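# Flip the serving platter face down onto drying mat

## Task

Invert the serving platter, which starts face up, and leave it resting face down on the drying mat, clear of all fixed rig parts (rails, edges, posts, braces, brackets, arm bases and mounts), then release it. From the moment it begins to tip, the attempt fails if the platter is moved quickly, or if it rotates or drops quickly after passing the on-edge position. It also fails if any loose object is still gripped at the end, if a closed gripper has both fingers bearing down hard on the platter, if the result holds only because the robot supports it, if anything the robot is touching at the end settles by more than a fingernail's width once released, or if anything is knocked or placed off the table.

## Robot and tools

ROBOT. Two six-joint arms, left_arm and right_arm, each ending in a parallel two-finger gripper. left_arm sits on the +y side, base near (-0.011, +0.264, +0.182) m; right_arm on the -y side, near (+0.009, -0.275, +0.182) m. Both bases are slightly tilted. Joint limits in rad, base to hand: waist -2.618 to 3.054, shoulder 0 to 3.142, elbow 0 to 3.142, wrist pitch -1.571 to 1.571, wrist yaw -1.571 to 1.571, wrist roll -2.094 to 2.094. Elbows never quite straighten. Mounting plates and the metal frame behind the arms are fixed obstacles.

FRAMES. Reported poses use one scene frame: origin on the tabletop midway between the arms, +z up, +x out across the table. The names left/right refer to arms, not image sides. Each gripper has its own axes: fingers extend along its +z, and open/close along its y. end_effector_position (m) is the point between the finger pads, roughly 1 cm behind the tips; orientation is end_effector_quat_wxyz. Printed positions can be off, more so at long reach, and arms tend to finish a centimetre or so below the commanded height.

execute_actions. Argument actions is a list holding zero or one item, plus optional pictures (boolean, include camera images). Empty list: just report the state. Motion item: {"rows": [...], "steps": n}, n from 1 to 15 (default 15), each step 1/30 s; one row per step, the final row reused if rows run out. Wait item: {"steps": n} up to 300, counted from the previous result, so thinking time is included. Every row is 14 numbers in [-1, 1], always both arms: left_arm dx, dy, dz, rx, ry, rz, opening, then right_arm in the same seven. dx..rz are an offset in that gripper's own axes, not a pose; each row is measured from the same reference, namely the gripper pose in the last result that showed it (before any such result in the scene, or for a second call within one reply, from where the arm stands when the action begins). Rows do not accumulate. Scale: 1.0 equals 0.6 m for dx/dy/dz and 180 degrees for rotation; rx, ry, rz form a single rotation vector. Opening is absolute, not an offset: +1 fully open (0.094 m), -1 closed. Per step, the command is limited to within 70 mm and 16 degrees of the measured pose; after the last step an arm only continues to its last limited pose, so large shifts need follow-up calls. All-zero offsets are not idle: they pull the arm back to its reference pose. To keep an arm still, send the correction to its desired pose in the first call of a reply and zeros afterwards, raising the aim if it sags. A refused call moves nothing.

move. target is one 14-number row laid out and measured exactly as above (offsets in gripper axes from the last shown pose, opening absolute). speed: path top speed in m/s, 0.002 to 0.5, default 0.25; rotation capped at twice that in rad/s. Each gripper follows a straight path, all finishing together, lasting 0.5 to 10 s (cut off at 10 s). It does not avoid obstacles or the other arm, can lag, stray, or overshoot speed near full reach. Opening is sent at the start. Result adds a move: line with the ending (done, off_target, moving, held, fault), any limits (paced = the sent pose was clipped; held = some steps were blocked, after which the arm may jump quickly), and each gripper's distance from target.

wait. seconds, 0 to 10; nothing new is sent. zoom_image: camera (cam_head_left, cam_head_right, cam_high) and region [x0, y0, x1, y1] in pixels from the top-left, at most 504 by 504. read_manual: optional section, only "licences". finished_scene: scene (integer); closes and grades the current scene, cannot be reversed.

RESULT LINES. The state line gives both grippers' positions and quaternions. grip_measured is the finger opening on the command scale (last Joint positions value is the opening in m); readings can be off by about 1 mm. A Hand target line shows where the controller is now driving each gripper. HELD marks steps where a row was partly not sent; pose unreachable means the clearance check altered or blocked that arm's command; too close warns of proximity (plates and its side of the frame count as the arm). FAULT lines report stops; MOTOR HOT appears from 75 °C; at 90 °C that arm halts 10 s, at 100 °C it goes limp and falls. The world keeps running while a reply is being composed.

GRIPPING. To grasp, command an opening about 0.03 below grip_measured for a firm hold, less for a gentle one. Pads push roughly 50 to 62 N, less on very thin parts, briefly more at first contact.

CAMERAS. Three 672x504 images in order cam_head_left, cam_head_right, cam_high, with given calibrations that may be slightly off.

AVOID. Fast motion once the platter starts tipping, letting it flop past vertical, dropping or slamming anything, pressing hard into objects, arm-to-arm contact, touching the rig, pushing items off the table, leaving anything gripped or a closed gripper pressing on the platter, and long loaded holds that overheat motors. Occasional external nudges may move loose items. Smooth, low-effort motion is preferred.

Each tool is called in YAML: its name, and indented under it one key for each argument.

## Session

execute_actions:
  actions: []

Scene clock: 0.00 s of 3974.00 s.
left_arm: end_effector_position=(+0.3976, +0.1497, +0.2392) grip_measured=+1.000 end_effector_quat_wxyz=(+0.070, +0.811, +0.581, +0.024) | right_arm: end_effector_position=(+0.3244, -0.3143, +0.1597) grip_measured=+1.000 end_effector_quat_wxyz=(-0.017, +0.798, +0.587, +0.139)
Joint positions: left_arm=[-0.398  1.758  1.511 -0.992 -0.207  1.533  0.094] | right_arm=[-0.184  1.372  0.772 -0.523 -0.13   1.668  0.094]
Joint velocities: left_arm=[ 0.007  0.012 -0.017  0.066 -0.081  0.007  0.   ] | right_arm=[ 0.022  0.012 -0.002 -0.007 -0.051  0.037  0.   ]
Hand target (left_arm): +0.398, +0.147, +0.243; +0.075, +0.811, +0.579, +0.022
Hand target (right_arm): +0.324, -0.315, +0.161; -0.018, +0.798, +0.587, +0.137

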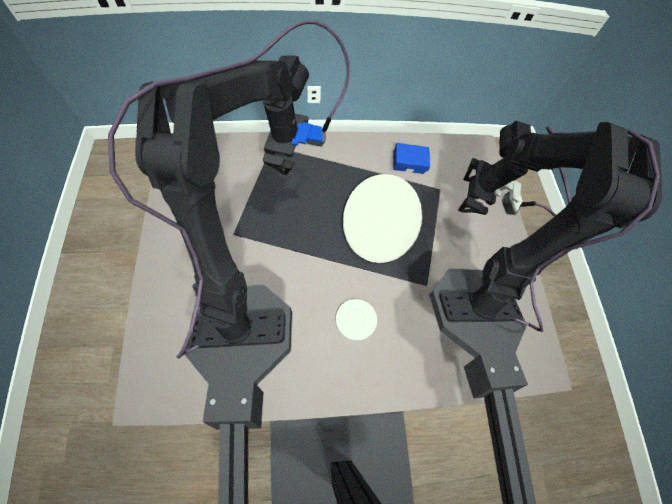

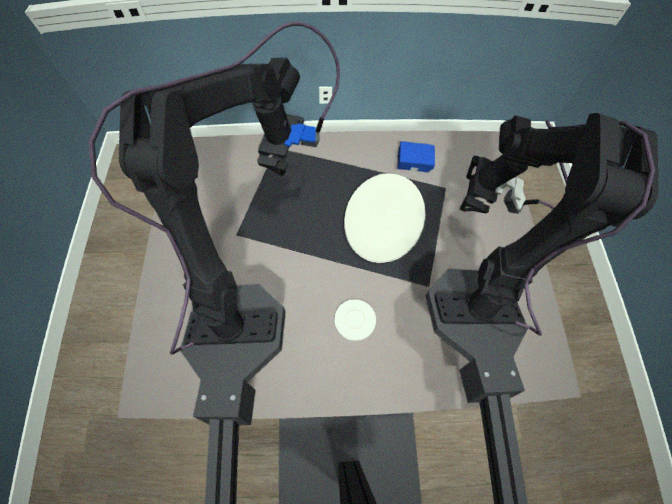

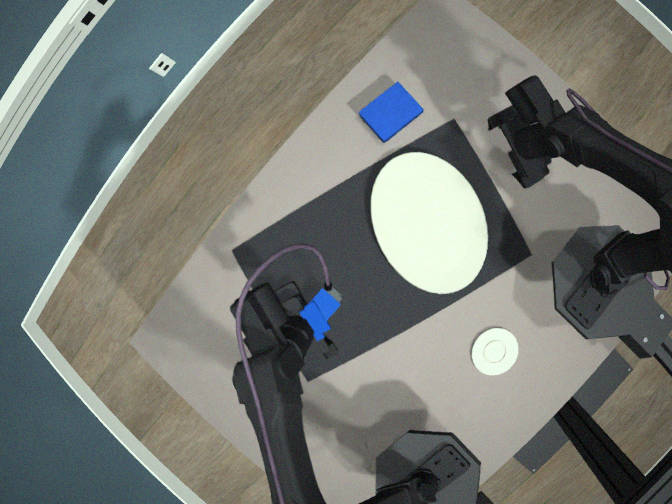

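move:
  target: [-0.232,-0.283,0.238,-0.243,-0.087,0.169,0.1,0,0,0,0,0,0,1]

Scene clock: 21.13 s of 3974.00 s.
left_arm: end_effector_position=(+0.2244, +0.0581, +0.0798) grip_measured=+0.102 end_effector_quat_wxyz=(+0.408, +0.852, +0.297, +0.142) | right_arm: end_effector_position=(+0.3244, -0.3143, +0.1597) grip_measured=+1.000 end_effector_quat_wxyz=(-0.017, +0.798, +0.587, +0.139)
Joint positions: left_arm=[-0.595  2.322  0.174  1.553  0.053  1.972  0.052] | right_arm=[-0.184  1.372  0.772 -0.523 -0.13   1.668  0.094]
Joint velocities: left_arm=[ 0.012 -0.007 -0.007  0.022 -0.037  0.037 -0.001] | right_arm=[-0.002 -0.022  0.017 -0.022  0.007 -0.022  0.   ]
Hand target (left_arm): +0.215, +0.057, +0.078; +0.408, +0.857, +0.288, +0.129
Hand target (right_arm): +0.324, -0.314, +0.160; -0.017, +0.798, +0.587, +0.139
Off the commanded pose (left_arm): 0.014 m, 3 deg.
Off the commanded pose (right_arm): 0.000 m, 0 deg.
joint sent to its limit (left arm) — the command would take joint 4 (wrist pitch) past its upper limit, so that joint was sent only as far as its limit.
After step 90, 15.30 s passed at rest.
move: off_target (left_arm)

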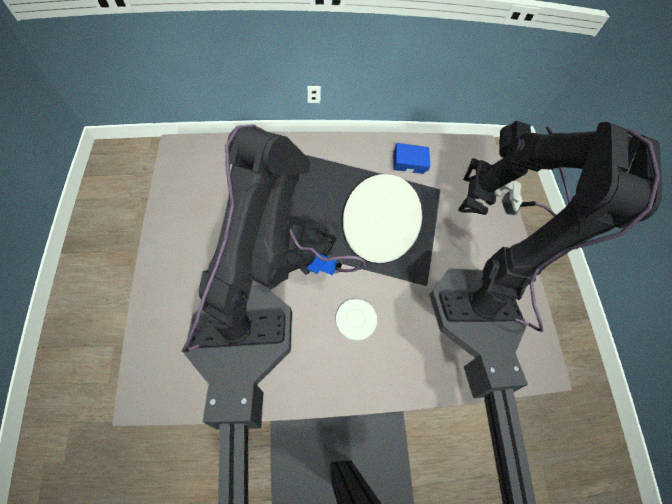

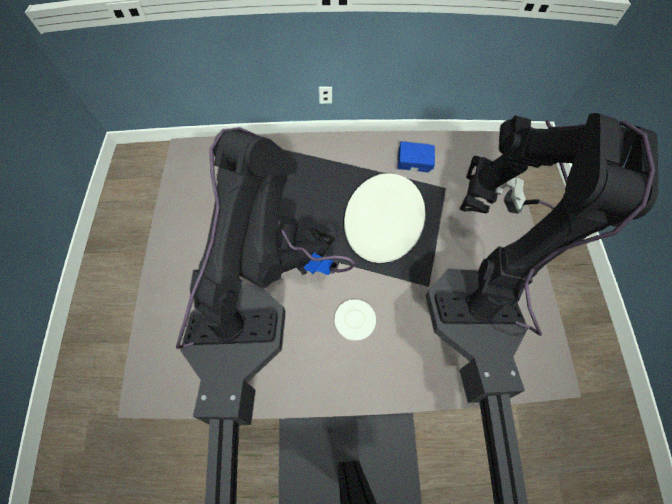

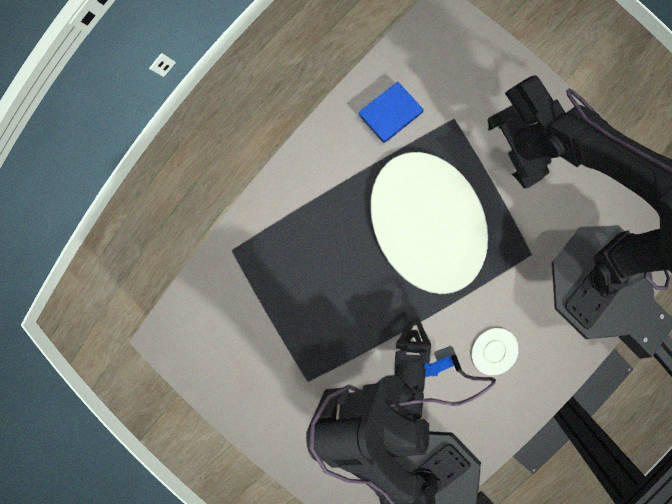

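move:
  target: [-0.005,-0.017,0.113,0,0,0,0.1,-0.25,0,-0.1,0,0,0,1]
  speed: 0.1

zoom_image:
  camera: "cam_high"
  region: [340,220,520,380]

Scene clock: 30.63 s of 3974.00 s.
left_arm: end_effector_position=(+0.2541, +0.0246, +0.0357) grip_measured=+0.102 end_effector_quat_wxyz=(+0.410, +0.849, +0.298, +0.149) | right_arm: end_effector_position=(+0.2718, -0.4602, +0.1775) grip_measured=+1.000 end_effector_quat_wxyz=(-0.016, +0.798, +0.586, +0.142)
Joint positions: left_arm=[-0.595  2.512  0.422  1.509  0.045  1.973  0.052] | right_arm=[-0.825  1.451  0.959 -0.786 -0.374  1.053  0.094]
Joint velocities: left_arm=[-0.022 -0.002 -0.007 -0.051 -0.007  0.007  0.001] | right_arm=[-0.012 -0.002 -0.017 -0.022  0.022 -0.037  0.   ]
Hand target (left_arm): +0.252, +0.020, +0.030; +0.408, +0.852, +0.297, +0.142
Hand target (right_arm): +0.272, -0.463, +0.179; -0.022, +0.798, +0.585, +0.143
Off the commanded pose (left_arm): 0.009 m, 1 deg.
Off the commanded pose (right_arm): 0.006 m, 0 deg.
After step 90, 4.33 s passed at rest.
move: done

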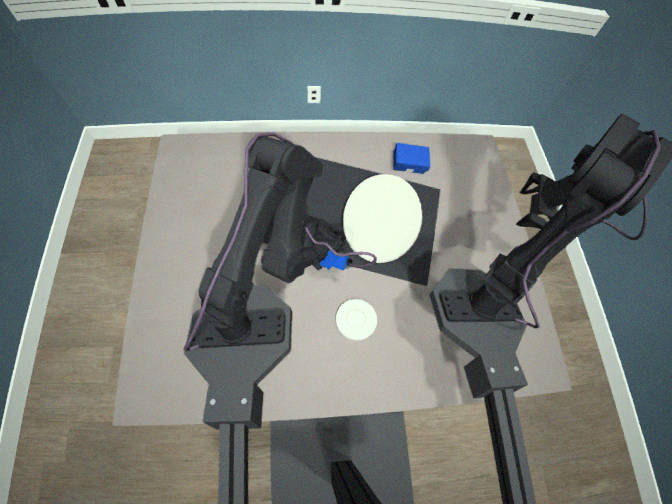

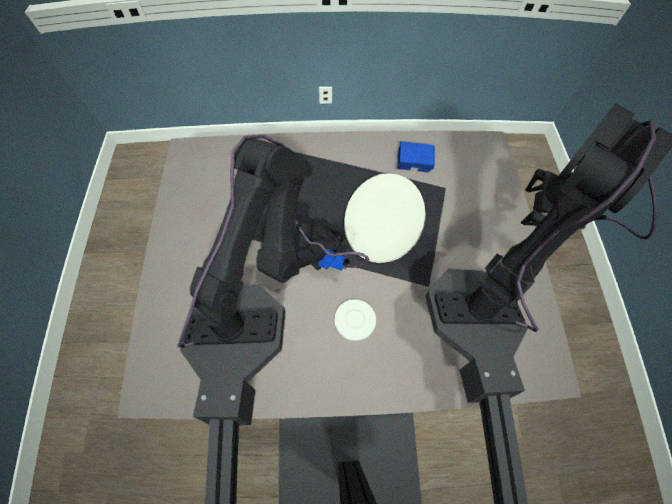

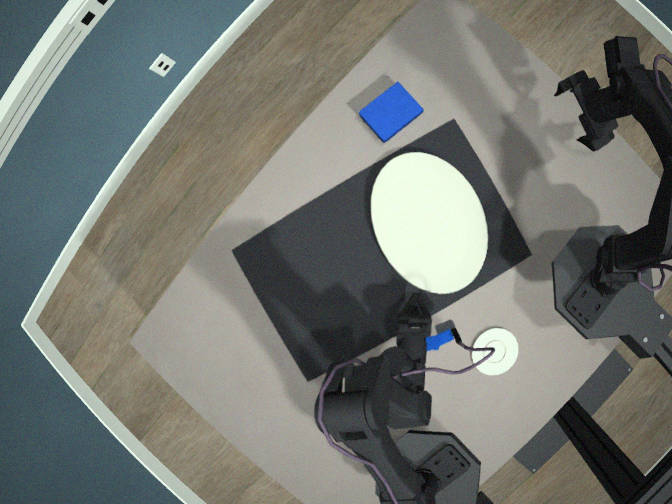

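Region (340, 220, 520, 380) of cam_high's 672x504 image, scaled by 2.800, with more detail than that image has.

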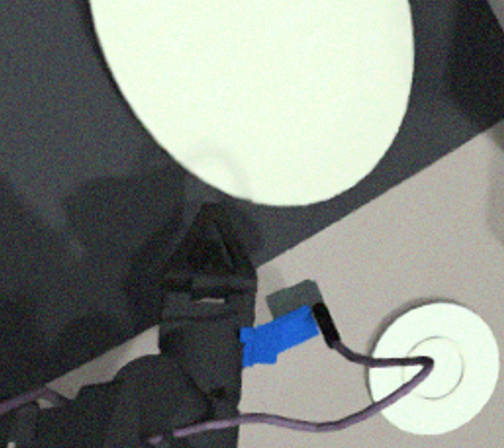

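move:
  target: [0,0.05,0.066,0,0,0,0.1,0,0,0,0,0,0,1]
  speed: 0.04

zoom_image:
  camera: "cam_high"
  region: [340,220,520,380]

move:
  target: [0,0,0,0,0,0,-1,0,0,0,0,0,0,1]

Scene clock: 38.50 s of 3974.00 s.
left_arm: end_effector_position=(+0.2841, -0.0062, +0.0344) grip_measured=+0.102 end_effector_quat_wxyz=(+0.410, +0.848, +0.297, +0.155) | right_arm: end_effector_position=(+0.2716, -0.4599, +0.1776) grip_measured=+1.000 end_effector_quat_wxyz=(-0.017, +0.797, +0.587, +0.142)
Joint positions: left_arm=[-0.629  2.467  0.573  1.321  0.01   1.96   0.052] | right_arm=[-0.825  1.451  0.959 -0.787 -0.375  1.051  0.094]
Joint velocities: left_arm=[ 0.017  0.007 -0.007 -0.022  0.037 -0.037 -0.001] | right_arm=[-0.012  0.007 -0.017 -0.007  0.037 -0.007  0.   ]
Hand target (left_arm): +0.286, -0.014, +0.036; +0.411, +0.849, +0.298, +0.150
Hand target (right_arm): +0.272, -0.460, +0.178; -0.016, +0.797, +0.586, +0.142
Off the commanded pose (left_arm): 0.008 m, 1 deg.
Off the commanded pose (right_arm): 0.000 m, 0 deg.
After step 90, 3.37 s passed at rest.
move: done

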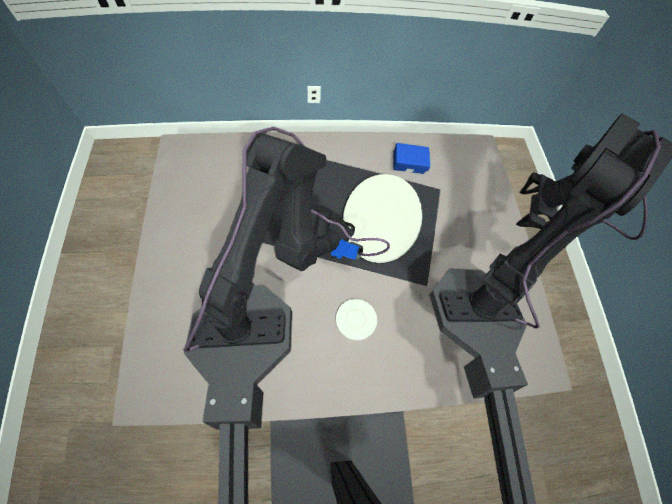

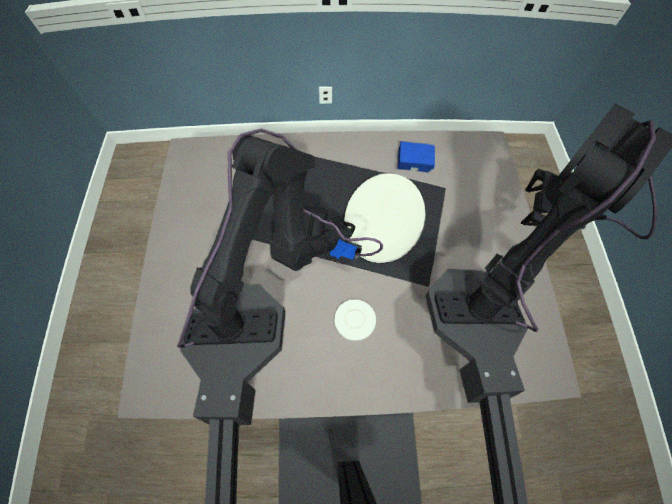

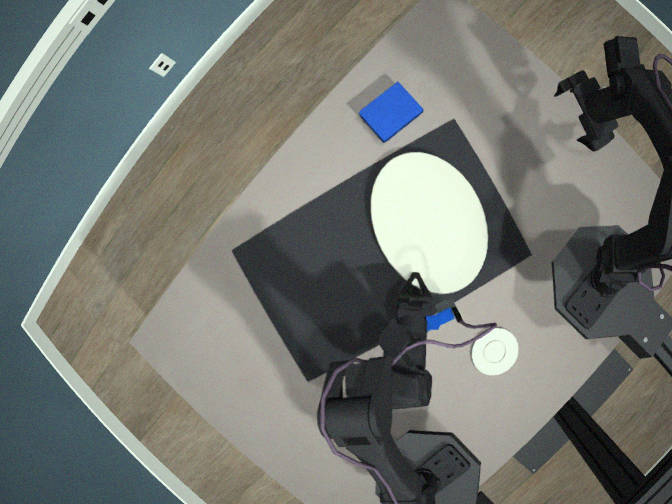

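Region (340, 220, 520, 380) of cam_high's 672x504 image, scaled by 2.800, with more detail than that image has.

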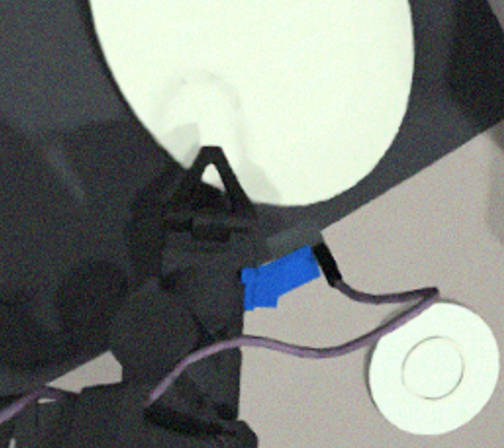

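Scene clock: 39.00 s of 3974.00 s.
left_arm: end_effector_position=(+0.2786, -0.0120, +0.0357) grip_measured=-0.802 end_effector_quat_wxyz=(+0.415, +0.856, +0.268, +0.153) | right_arm: end_effector_position=(+0.2716, -0.4599, +0.1776) grip_measured=+1.000 end_effector_quat_wxyz=(-0.017, +0.797, +0.587, +0.142)
Joint positions: left_arm=[-0.636  2.47   0.573  1.32   0.038  2.007  0.009] | right_arm=[-0.825  1.451  0.959 -0.787 -0.375  1.051  0.094]
Joint velocities: left_arm=[ 0.002  0.012 -0.007 -0.051 -0.051  0.051  0.   ] | right_arm=[-0.012 -0.012  0.007  0.007  0.007  0.037  0.   ]
Hand target (left_arm): +0.284, -0.006, +0.034; +0.410, +0.848, +0.296, +0.155
Hand target (right_arm): +0.272, -0.460, +0.178; -0.017, +0.797, +0.587, +0.142
Off the commanded pose (left_arm): 0.008 m, 4 deg.
Off the commanded pose (right_arm): 0.000 m, 0 deg.
move: off_target (left_arm)

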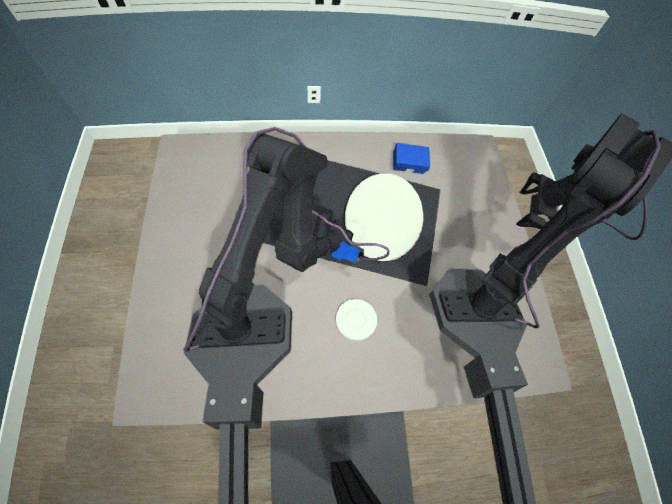

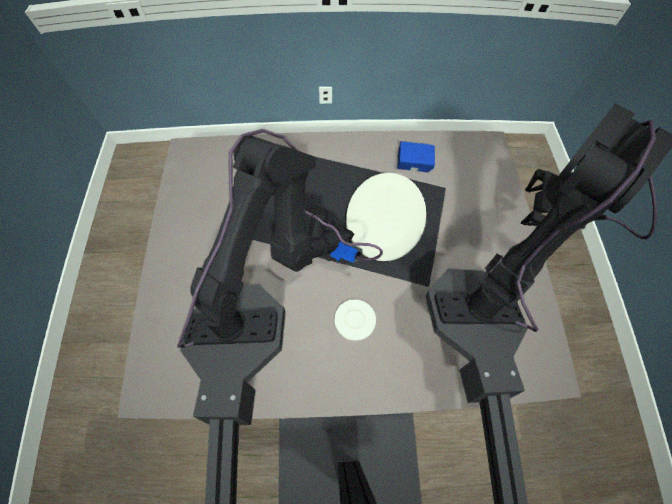

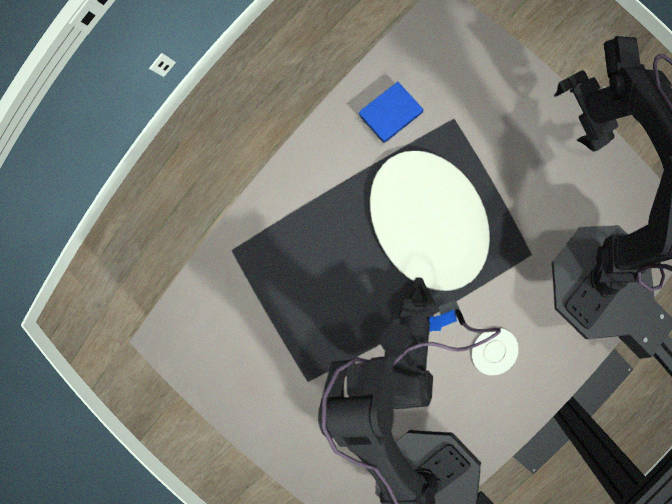

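move:
  target: [0,0.14,-0.17,0.12,0,0,-1,0,0,0,0,0,0,1]
  speed: 0.025

Scene clock: 51.90 s of 3974.00 s.
left_arm: end_effector_position=(+0.2541, +0.0154, +0.1499) grip_measured=-0.839 end_effector_quat_wxyz=(+0.244, +0.922, +0.282, +0.103) | right_arm: end_effector_position=(+0.2716, -0.4599, +0.1776) grip_measured=+1.000 end_effector_quat_wxyz=(-0.017, +0.797, +0.587, +0.142)
Joint positions: left_arm=[-0.84   1.667  0.629  0.084 -0.245  1.847  0.008] | right_arm=[-0.825  1.451  0.959 -0.787 -0.375  1.051  0.094]
Joint velocities: left_arm=[ 0.002 -0.002  0.002 -0.081 -0.022 -0.022 -0.   ] | right_arm=[ 0.002 -0.007  0.002 -0.007  0.007  0.022  0.   ]
Hand target (left_arm): +0.255, +0.012, +0.163; +0.249, +0.918, +0.291, +0.101
Hand target (right_arm): +0.272, -0.460, +0.178; -0.017, +0.797, +0.587, +0.142
Off the commanded pose (left_arm): 0.016 m, 1 deg.
Off the commanded pose (right_arm): 0.000 m, 0 deg.
After step 90, 2.13 s passed at rest.
move: off_target (left_arm)

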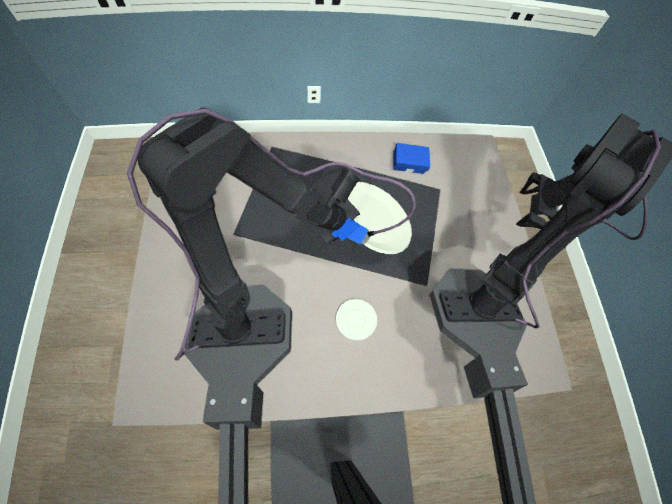

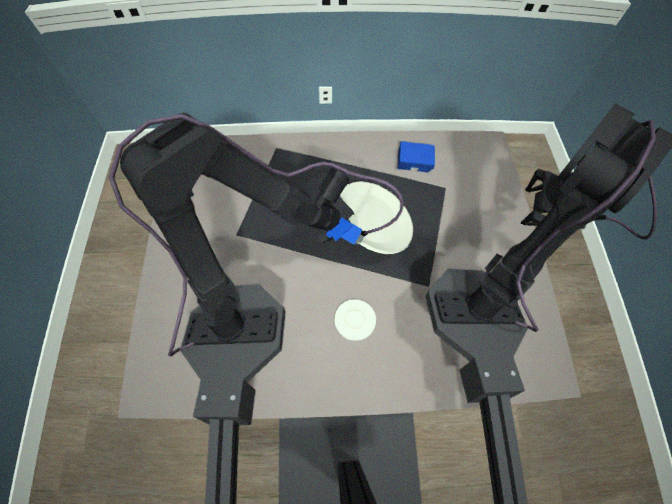

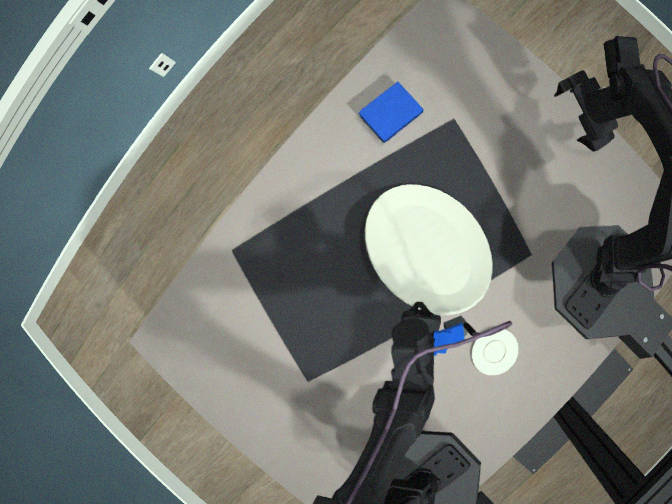

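move:
  target: [0,0.2,-0.21,0.19,0,0,-1,0,0,0,0,0,0,1]
  speed: 0.03

move:
  target: [0,0,-0.05,0,0,-0.5,-1,0,0,0,0,0,0,1]
  speed: 0.1

Scene clock: 73.00 s of 3974.00 s.
left_arm: end_effector_position=(+0.2709, -0.0107, +0.2890) grip_measured=-0.858 end_effector_quat_wxyz=(-0.062, +0.952, +0.300, +0.012) | right_arm: end_effector_position=(+0.2716, -0.4599, +0.1776) grip_measured=+1.000 end_effector_quat_wxyz=(-0.017, +0.797, +0.587, +0.142)
Joint positions: left_arm=[-1.007  2.11   1.976 -1.549 -0.354  1.464  0.007] | right_arm=[-0.825  1.451  0.959 -0.787 -0.375  1.051  0.094]
Joint velocities: left_arm=[ 0.007 -0.007  0.007 -0.022  0.022  0.007  0.   ] | right_arm=[-0.007 -0.002 -0.007 -0.022 -0.081  0.051  0.   ]
Hand target (left_arm): +0.269, -0.017, +0.321; -0.026, +0.954, +0.299, +0.017
Hand target (right_arm): +0.272, -0.460, +0.178; -0.017, +0.797, +0.587, +0.142
Off the commanded pose (left_arm): 0.032 m, 3 deg.
Off the commanded pose (right_arm): 0.000 m, 0 deg.
joint sent to its limit (left arm) — the command would take joint 4 (wrist pitch) past its lower limit, so that joint was sent only as far as its limit.
After step 90, 7.97 s passed at rest.
move: off_target (left_arm)

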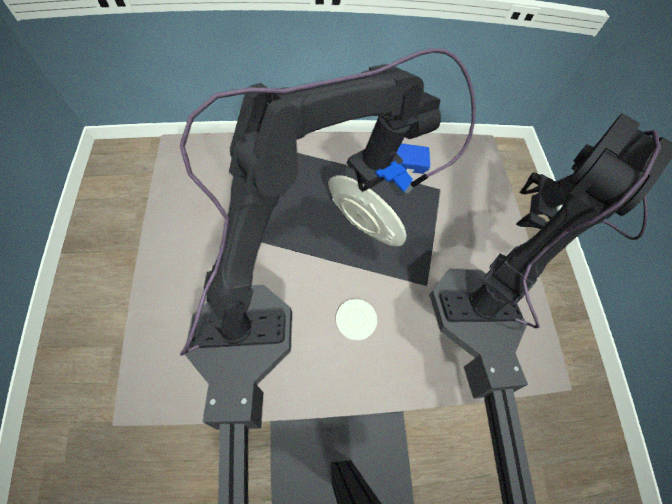

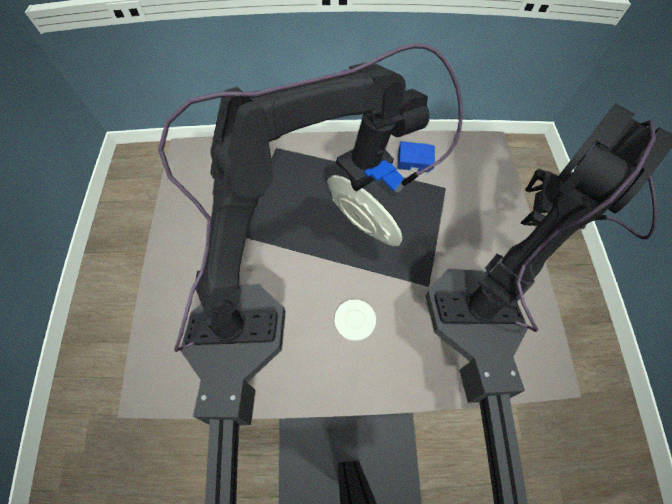

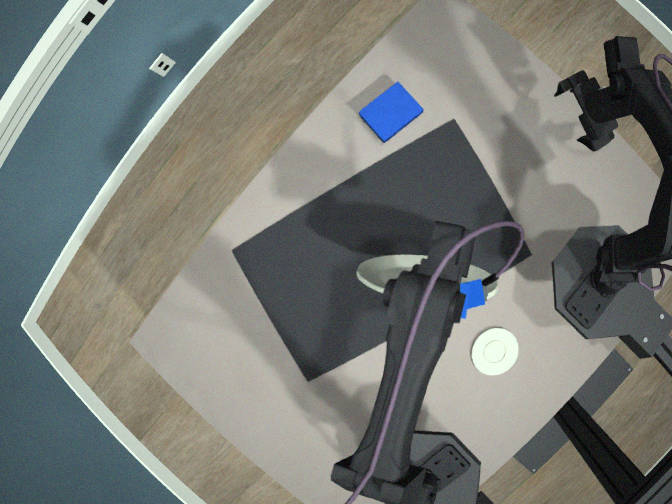

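Scene clock: 81.23 s of 3974.00 s.
left_arm: end_effector_position=(+0.2690, -0.0311, +0.2827) grip_measured=-0.861 end_effector_quat_wxyz=(-0.030, +0.466, +0.884, +0.017) | right_arm: end_effector_position=(+0.2716, -0.4599, +0.1776) grip_measured=+1.000 end_effector_quat_wxyz=(-0.017, +0.797, +0.587, +0.142)
Joint positions: left_arm=[-1.009  2.129  1.984 -1.487 -0.302 -0.081  0.007] | right_arm=[-0.825  1.451  0.959 -0.787 -0.375  1.051  0.094]
Joint velocities: left_arm=[ 0.007  0.002  0.007 -0.022 -0.022 -0.081 -0.003] | right_arm=[-0.022  0.012 -0.007 -0.051 -0.081  0.007  0.   ]
Hand target (left_arm): +0.271, -0.014, +0.316; -0.011, +0.462, +0.886, +0.036
Hand target (right_arm): +0.272, -0.460, +0.178; -0.017, +0.797, +0.587, +0.142
Off the commanded pose (left_arm): 0.040 m, 4 deg.
Off the commanded pose (right_arm): 0.000 m, 0 deg.
joint sent to its limit (left arm) — the command would take joint 4 (wrist pitch) past its lower limit, so that joint was sent only as far as its limit.
move: off_target (left_arm)

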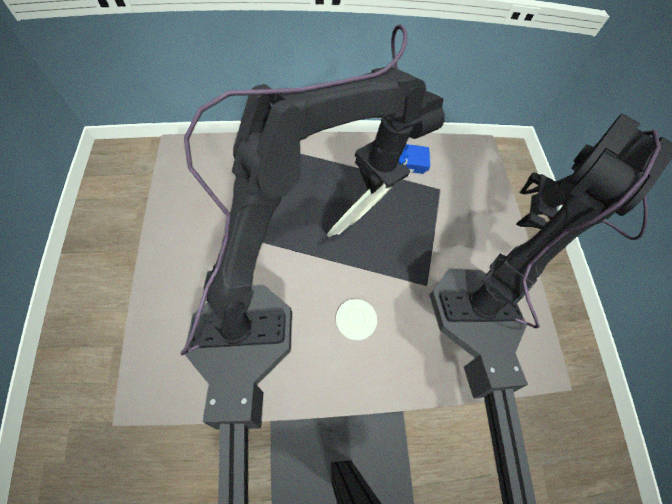

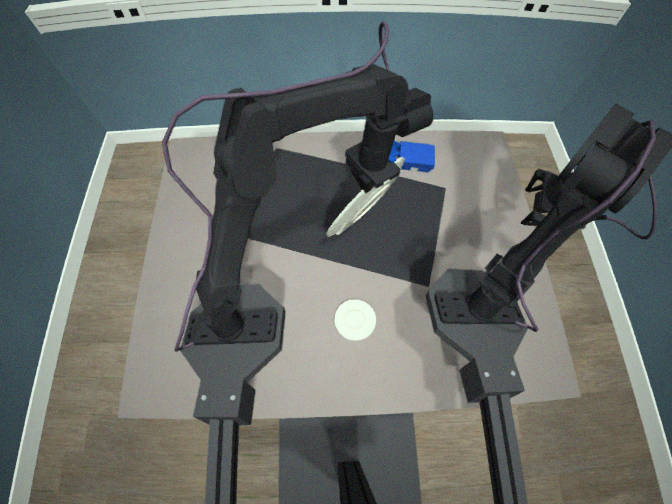

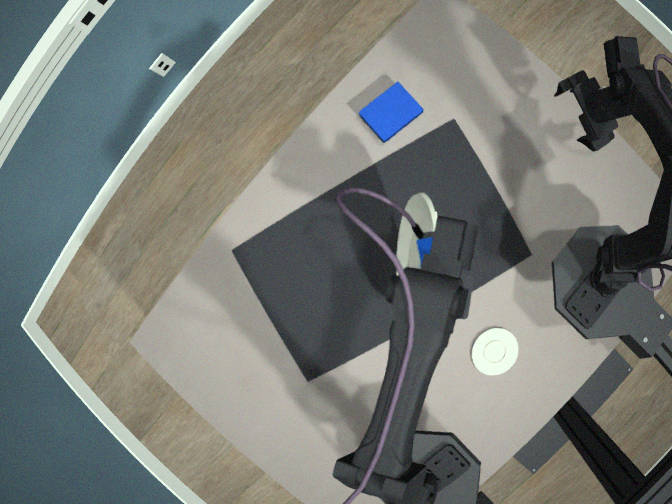

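move:
  target: [0,0,-0.05,0,0,-0.33,-1,0,0,0,0,0,0,1]
  speed: 0.1

Scene clock: 98.50 s of 3974.00 s.
left_arm: end_effector_position=(+0.2641, -0.0377, +0.2825) grip_measured=-0.862 end_effector_quat_wxyz=(-0.040, -0.030, +0.998, +0.030) | right_arm: end_effector_position=(+0.2716, -0.4599, +0.1776) grip_measured=+1.000 end_effector_quat_wxyz=(-0.017, +0.797, +0.587, +0.142)
Joint positions: left_arm=[-1.01   2.173  2.05  -1.533 -0.262 -1.117  0.007] | right_arm=[-0.825  1.451  0.959 -0.787 -0.375  1.051  0.094]
Joint velocities: left_arm=[-0.007 -0.007 -0.002 -0.051 -0.007 -0.066  0.   ] | right_arm=[-0.002  0.002 -0.002  0.022  0.051 -0.066  0.   ]
Hand target (left_arm): +0.269, -0.032, +0.311; -0.013, -0.033, +0.999, +0.020
Hand target (right_arm): +0.272, -0.460, +0.178; -0.017, +0.797, +0.587, +0.142
Off the commanded pose (left_arm): 0.031 m, 3 deg.
Off the commanded pose (right_arm): 0.000 m, 0 deg.
joint sent to its limit (left arm) — the command would take joint 4 (wrist pitch) past its lower limit, so that joint was sent only as far as its limit.
After step 90, 8.70 s passed at rest.
move: off_target (left_arm)

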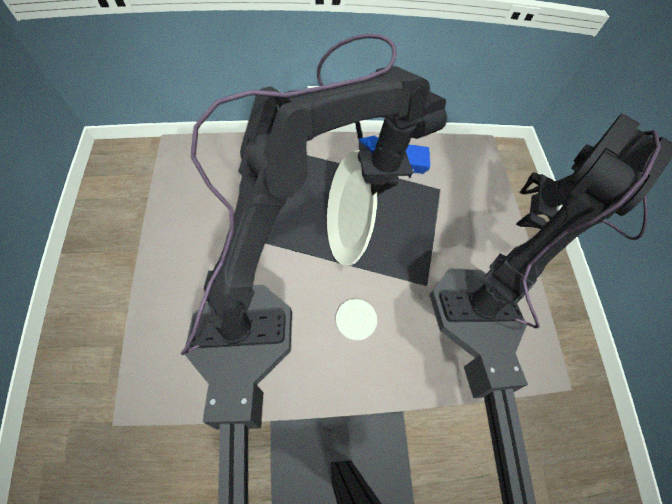

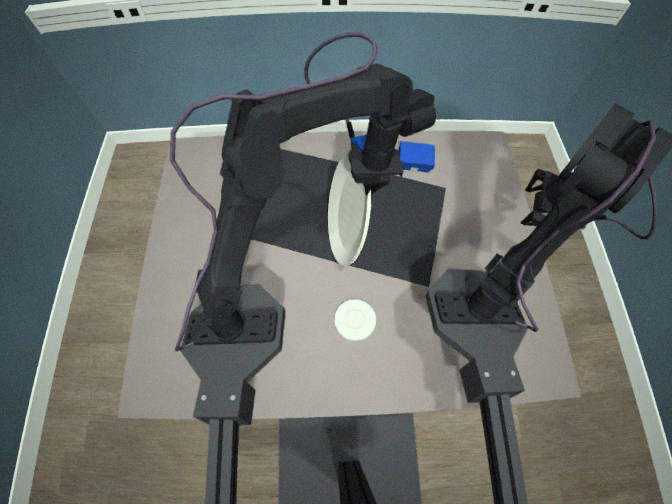

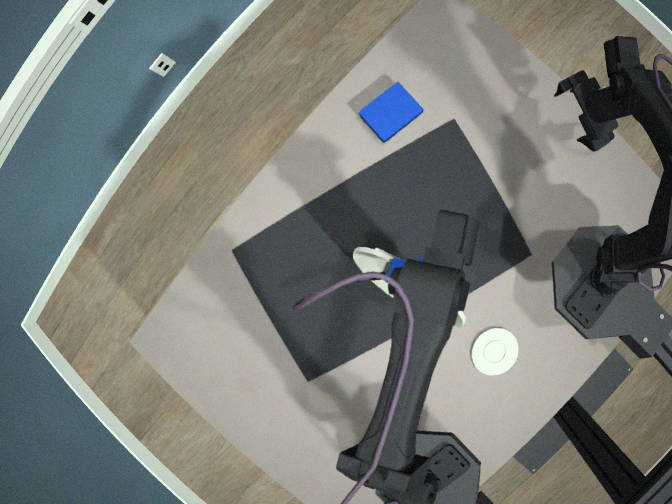

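move:
  target: [-0.155,-0.095,-0.04,0,0,0,-1,0,0,0,0,0,0,1]
  speed: 0.05

move:
  target: [-0.03,0.17,0.09,0.2,0,0,-1,0,0,0,0,0,0,1]
  speed: 0.02

Scene clock: 108.90 s of 3974.00 s.
left_arm: end_effector_position=(+0.3504, -0.0815, +0.2602) grip_measured=-0.861 end_effector_quat_wxyz=(-0.001, -0.032, +0.999, -0.024) | right_arm: end_effector_position=(+0.2716, -0.4599, +0.1776) grip_measured=+1.000 end_effector_quat_wxyz=(-0.017, +0.797, +0.587, +0.142)
Joint positions: left_arm=[-0.899  2.499  2.594 -1.582 -0.272 -0.967  0.007] | right_arm=[-0.825  1.451  0.959 -0.787 -0.375  1.051  0.094]
Joint velocities: left_arm=[ 0.017 -0.002 -0.002 -0.051  0.051 -0.022  0.   ] | right_arm=[-0.012 -0.027  0.007 -0.007 -0.095 -0.037  0.   ]
Hand target (left_arm): +0.360, -0.088, +0.296; +0.033, -0.032, +0.997, -0.063
Hand target (right_arm): +0.272, -0.460, +0.178; -0.017, +0.797, +0.587, +0.142
Off the commanded pose (left_arm): 0.038 m, 8 deg.
Off the commanded pose (right_arm): 0.000 m, 0 deg.
joint sent to its limit (left arm) — the command would take joint 4 (wrist pitch) past its lower limit, so that joint was sent only as far as its limit.
After step 90, 4.87 s passed at rest.
move: off_target (left_arm)

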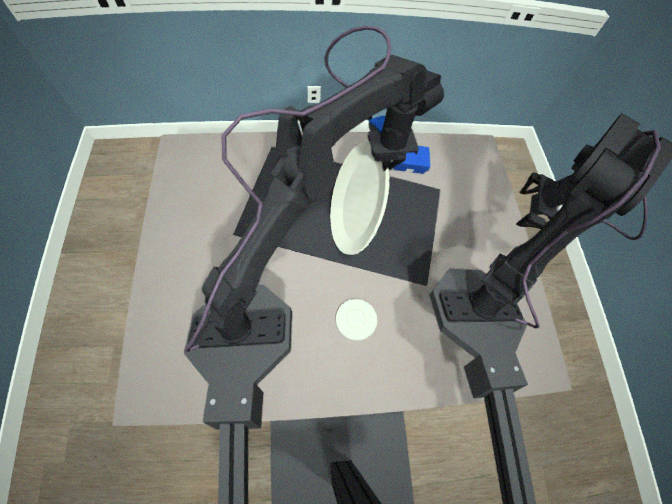

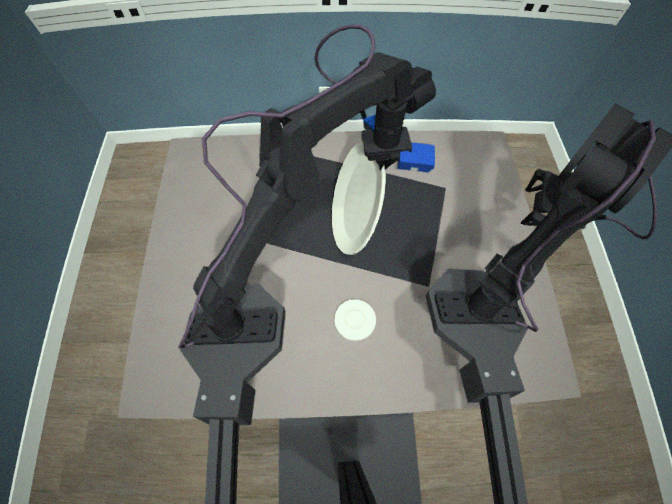

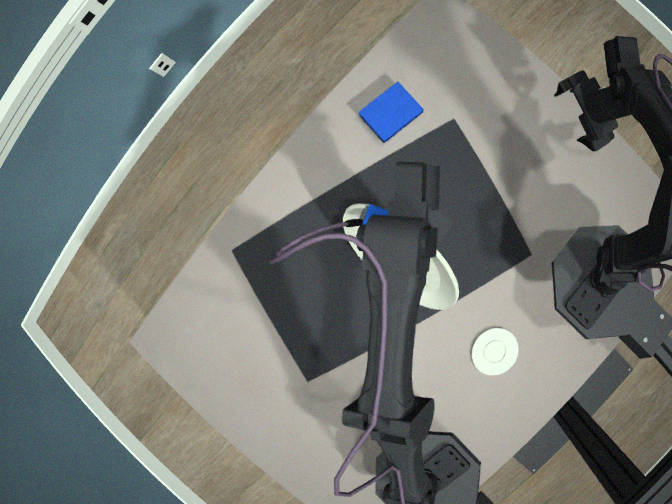

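Scene clock: 119.10 s of 3974.00 s.
left_arm: end_effector_position=(+0.3886, -0.0433, +0.2574) grip_measured=-0.835 end_effector_quat_wxyz=(+0.067, -0.039, +0.958, -0.277) | right_arm: end_effector_position=(+0.2716, -0.4599, +0.1776) grip_measured=+1.000 end_effector_quat_wxyz=(-0.017, +0.797, +0.587, +0.142)
Joint positions: left_arm=[-0.669  1.905  1.554 -0.644  0.069 -0.707  0.008] | right_arm=[-0.825  1.451  0.959 -0.787 -0.375  1.051  0.094]
Joint velocities: left_arm=[-0.007  0.022 -0.027 -0.007 -0.007  0.037 -0.   ] | right_arm=[-0.012 -0.007  0.007 -0.051 -0.007 -0.037  0.   ]
Hand target (left_arm): +0.357, -0.020, +0.224; +0.006, -0.032, +0.974, -0.224
Hand target (right_arm): +0.272, -0.460, +0.178; -0.017, +0.797, +0.587, +0.142
Off the commanded pose (left_arm): 0.088 m, 9 deg.
Off the commanded pose (right_arm): 0.000 m, 0 deg.
move: off_target (left_arm; path cut at 10 s)

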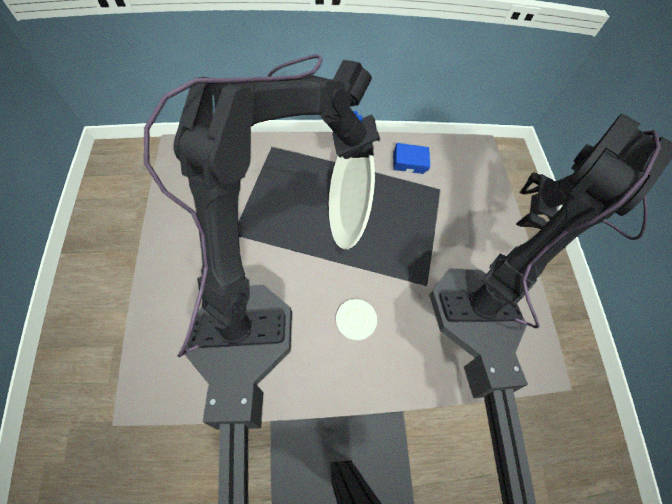

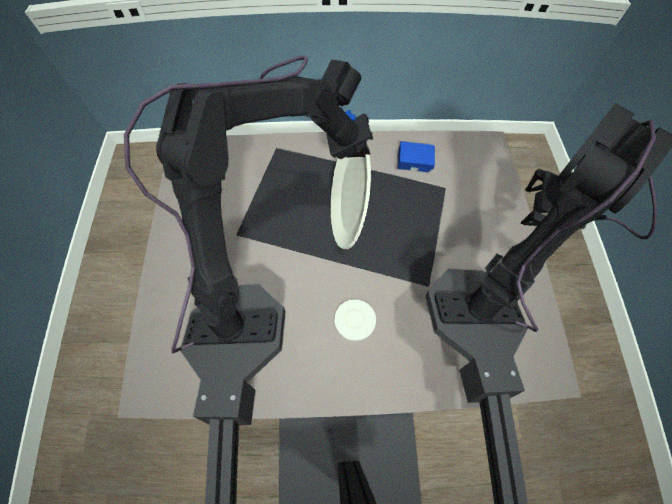

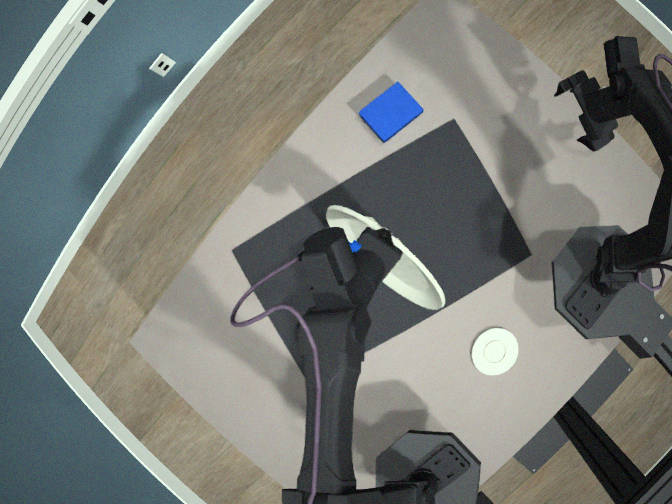

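move:
  target: [0.025,-0.18,0.05,0,0,0,-1,0,0,0,0,0,0,1]
  speed: 0.025

Scene clock: 132.57 s of 3974.00 s.
left_arm: end_effector_position=(+0.3742, -0.1066, +0.2408) grip_measured=-0.833 end_effector_quat_wxyz=(+0.043, -0.032, +0.981, -0.185) | right_arm: end_effector_position=(+0.2716, -0.4599, +0.1776) grip_measured=+1.000 end_effector_quat_wxyz=(-0.017, +0.797, +0.587, +0.142)
Joint positions: left_arm=[-0.827  2.21   1.969 -0.922 -0.11  -0.835  0.008] | right_arm=[-0.825  1.451  0.959 -0.787 -0.375  1.051  0.094]
Joint velocities: left_arm=[-0.007  0.007  0.027 -0.022 -0.037 -0.037 -0.   ] | right_arm=[-0.017 -0.002  0.007 -0.022  0.007  0.037  0.   ]
Hand target (left_arm): +0.380, -0.145, +0.293; +0.065, -0.036, +0.958, -0.276
Hand target (right_arm): +0.272, -0.460, +0.178; -0.017, +0.797, +0.587, +0.142
Off the commanded pose (left_arm): 0.066 m, 11 deg.
Off the commanded pose (right_arm): 0.000 m, 0 deg.
After step 90, 5.73 s passed at rest.
move: off_target (left_arm)

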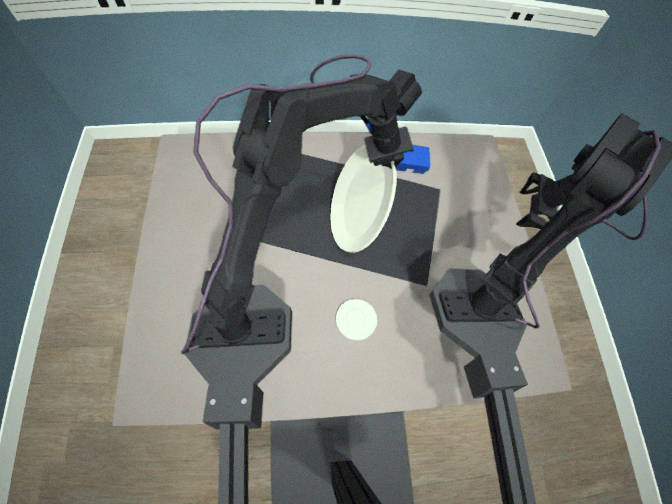

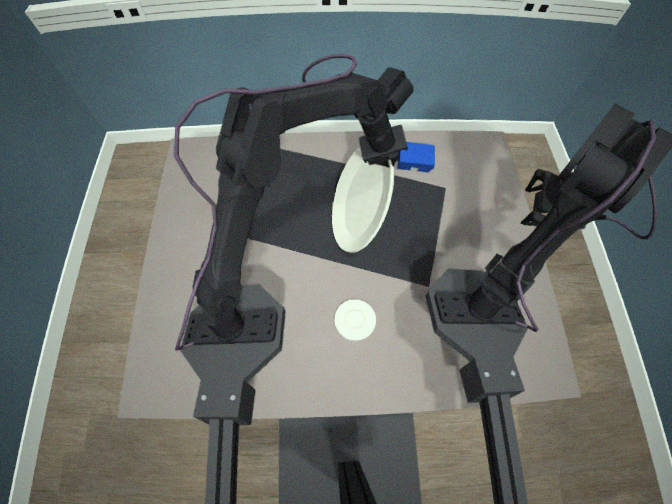

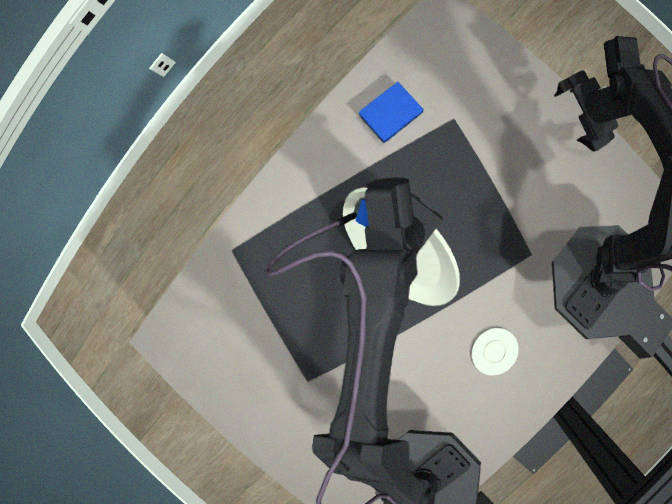

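move:
  target: [0,0.3,0,0.14,0,0,-1,0,0,0,0,0,0,1]
  speed: 0.02

Scene clock: 147.43 s of 3974.00 s.
left_arm: end_effector_position=(+0.3656, +0.0412, +0.1743) grip_measured=-0.996 end_effector_quat_wxyz=(+0.043, -0.030, +0.929, -0.367) | right_arm: end_effector_position=(+0.2716, -0.4599, +0.1776) grip_measured=+1.000 end_effector_quat_wxyz=(-0.017, +0.797, +0.587, +0.142)
Joint positions: left_arm=[-0.358  1.803  1.064 -0.261  0.429 -0.46   0.   ] | right_arm=[-0.825  1.451  0.959 -0.787 -0.375  1.051  0.094]
Joint velocities: left_arm=[ 0.002 -0.002 -0.007  0.022  0.022 -0.007  0.002] | right_arm=[ 0.002 -0.007  0.002 -0.022 -0.007 -0.051  0.   ]
Hand target (left_arm): +0.364, +0.042, +0.179; +0.048, -0.023, +0.925, -0.377
Hand target (right_arm): +0.272, -0.460, +0.178; -0.017, +0.797, +0.587, +0.142
Off the commanded pose (left_arm): 0.019 m, 4 deg.
Off the commanded pose (right_arm): 0.000 m, 0 deg.
After step 90, 1.67 s passed at rest.
move: off_target (left_arm; path cut at 10 s)

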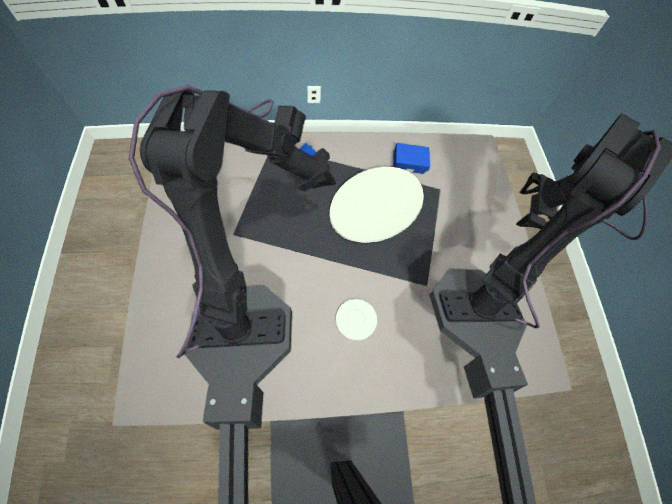

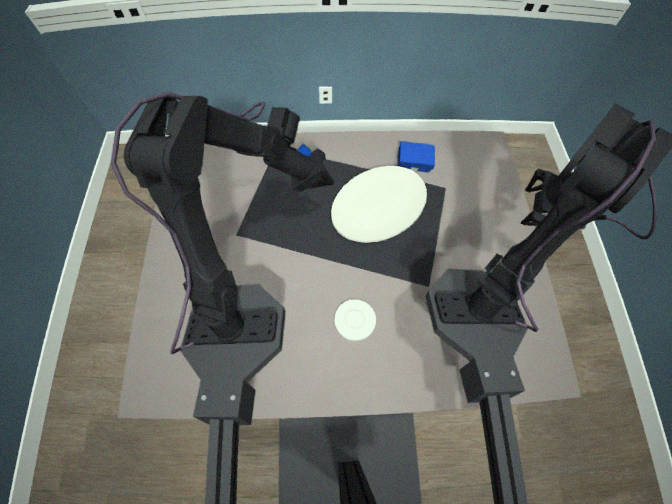

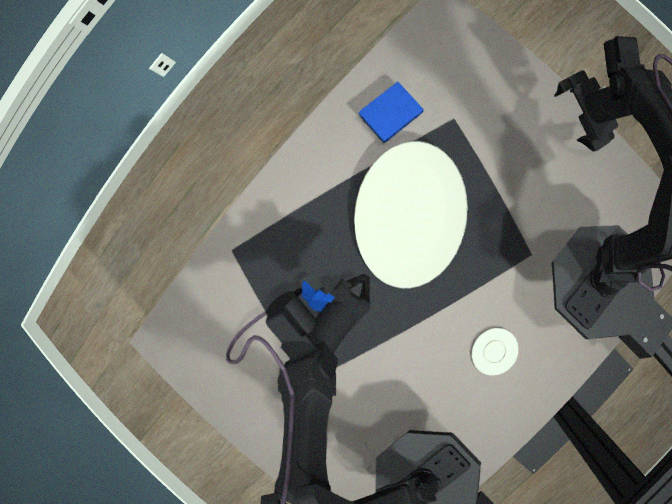

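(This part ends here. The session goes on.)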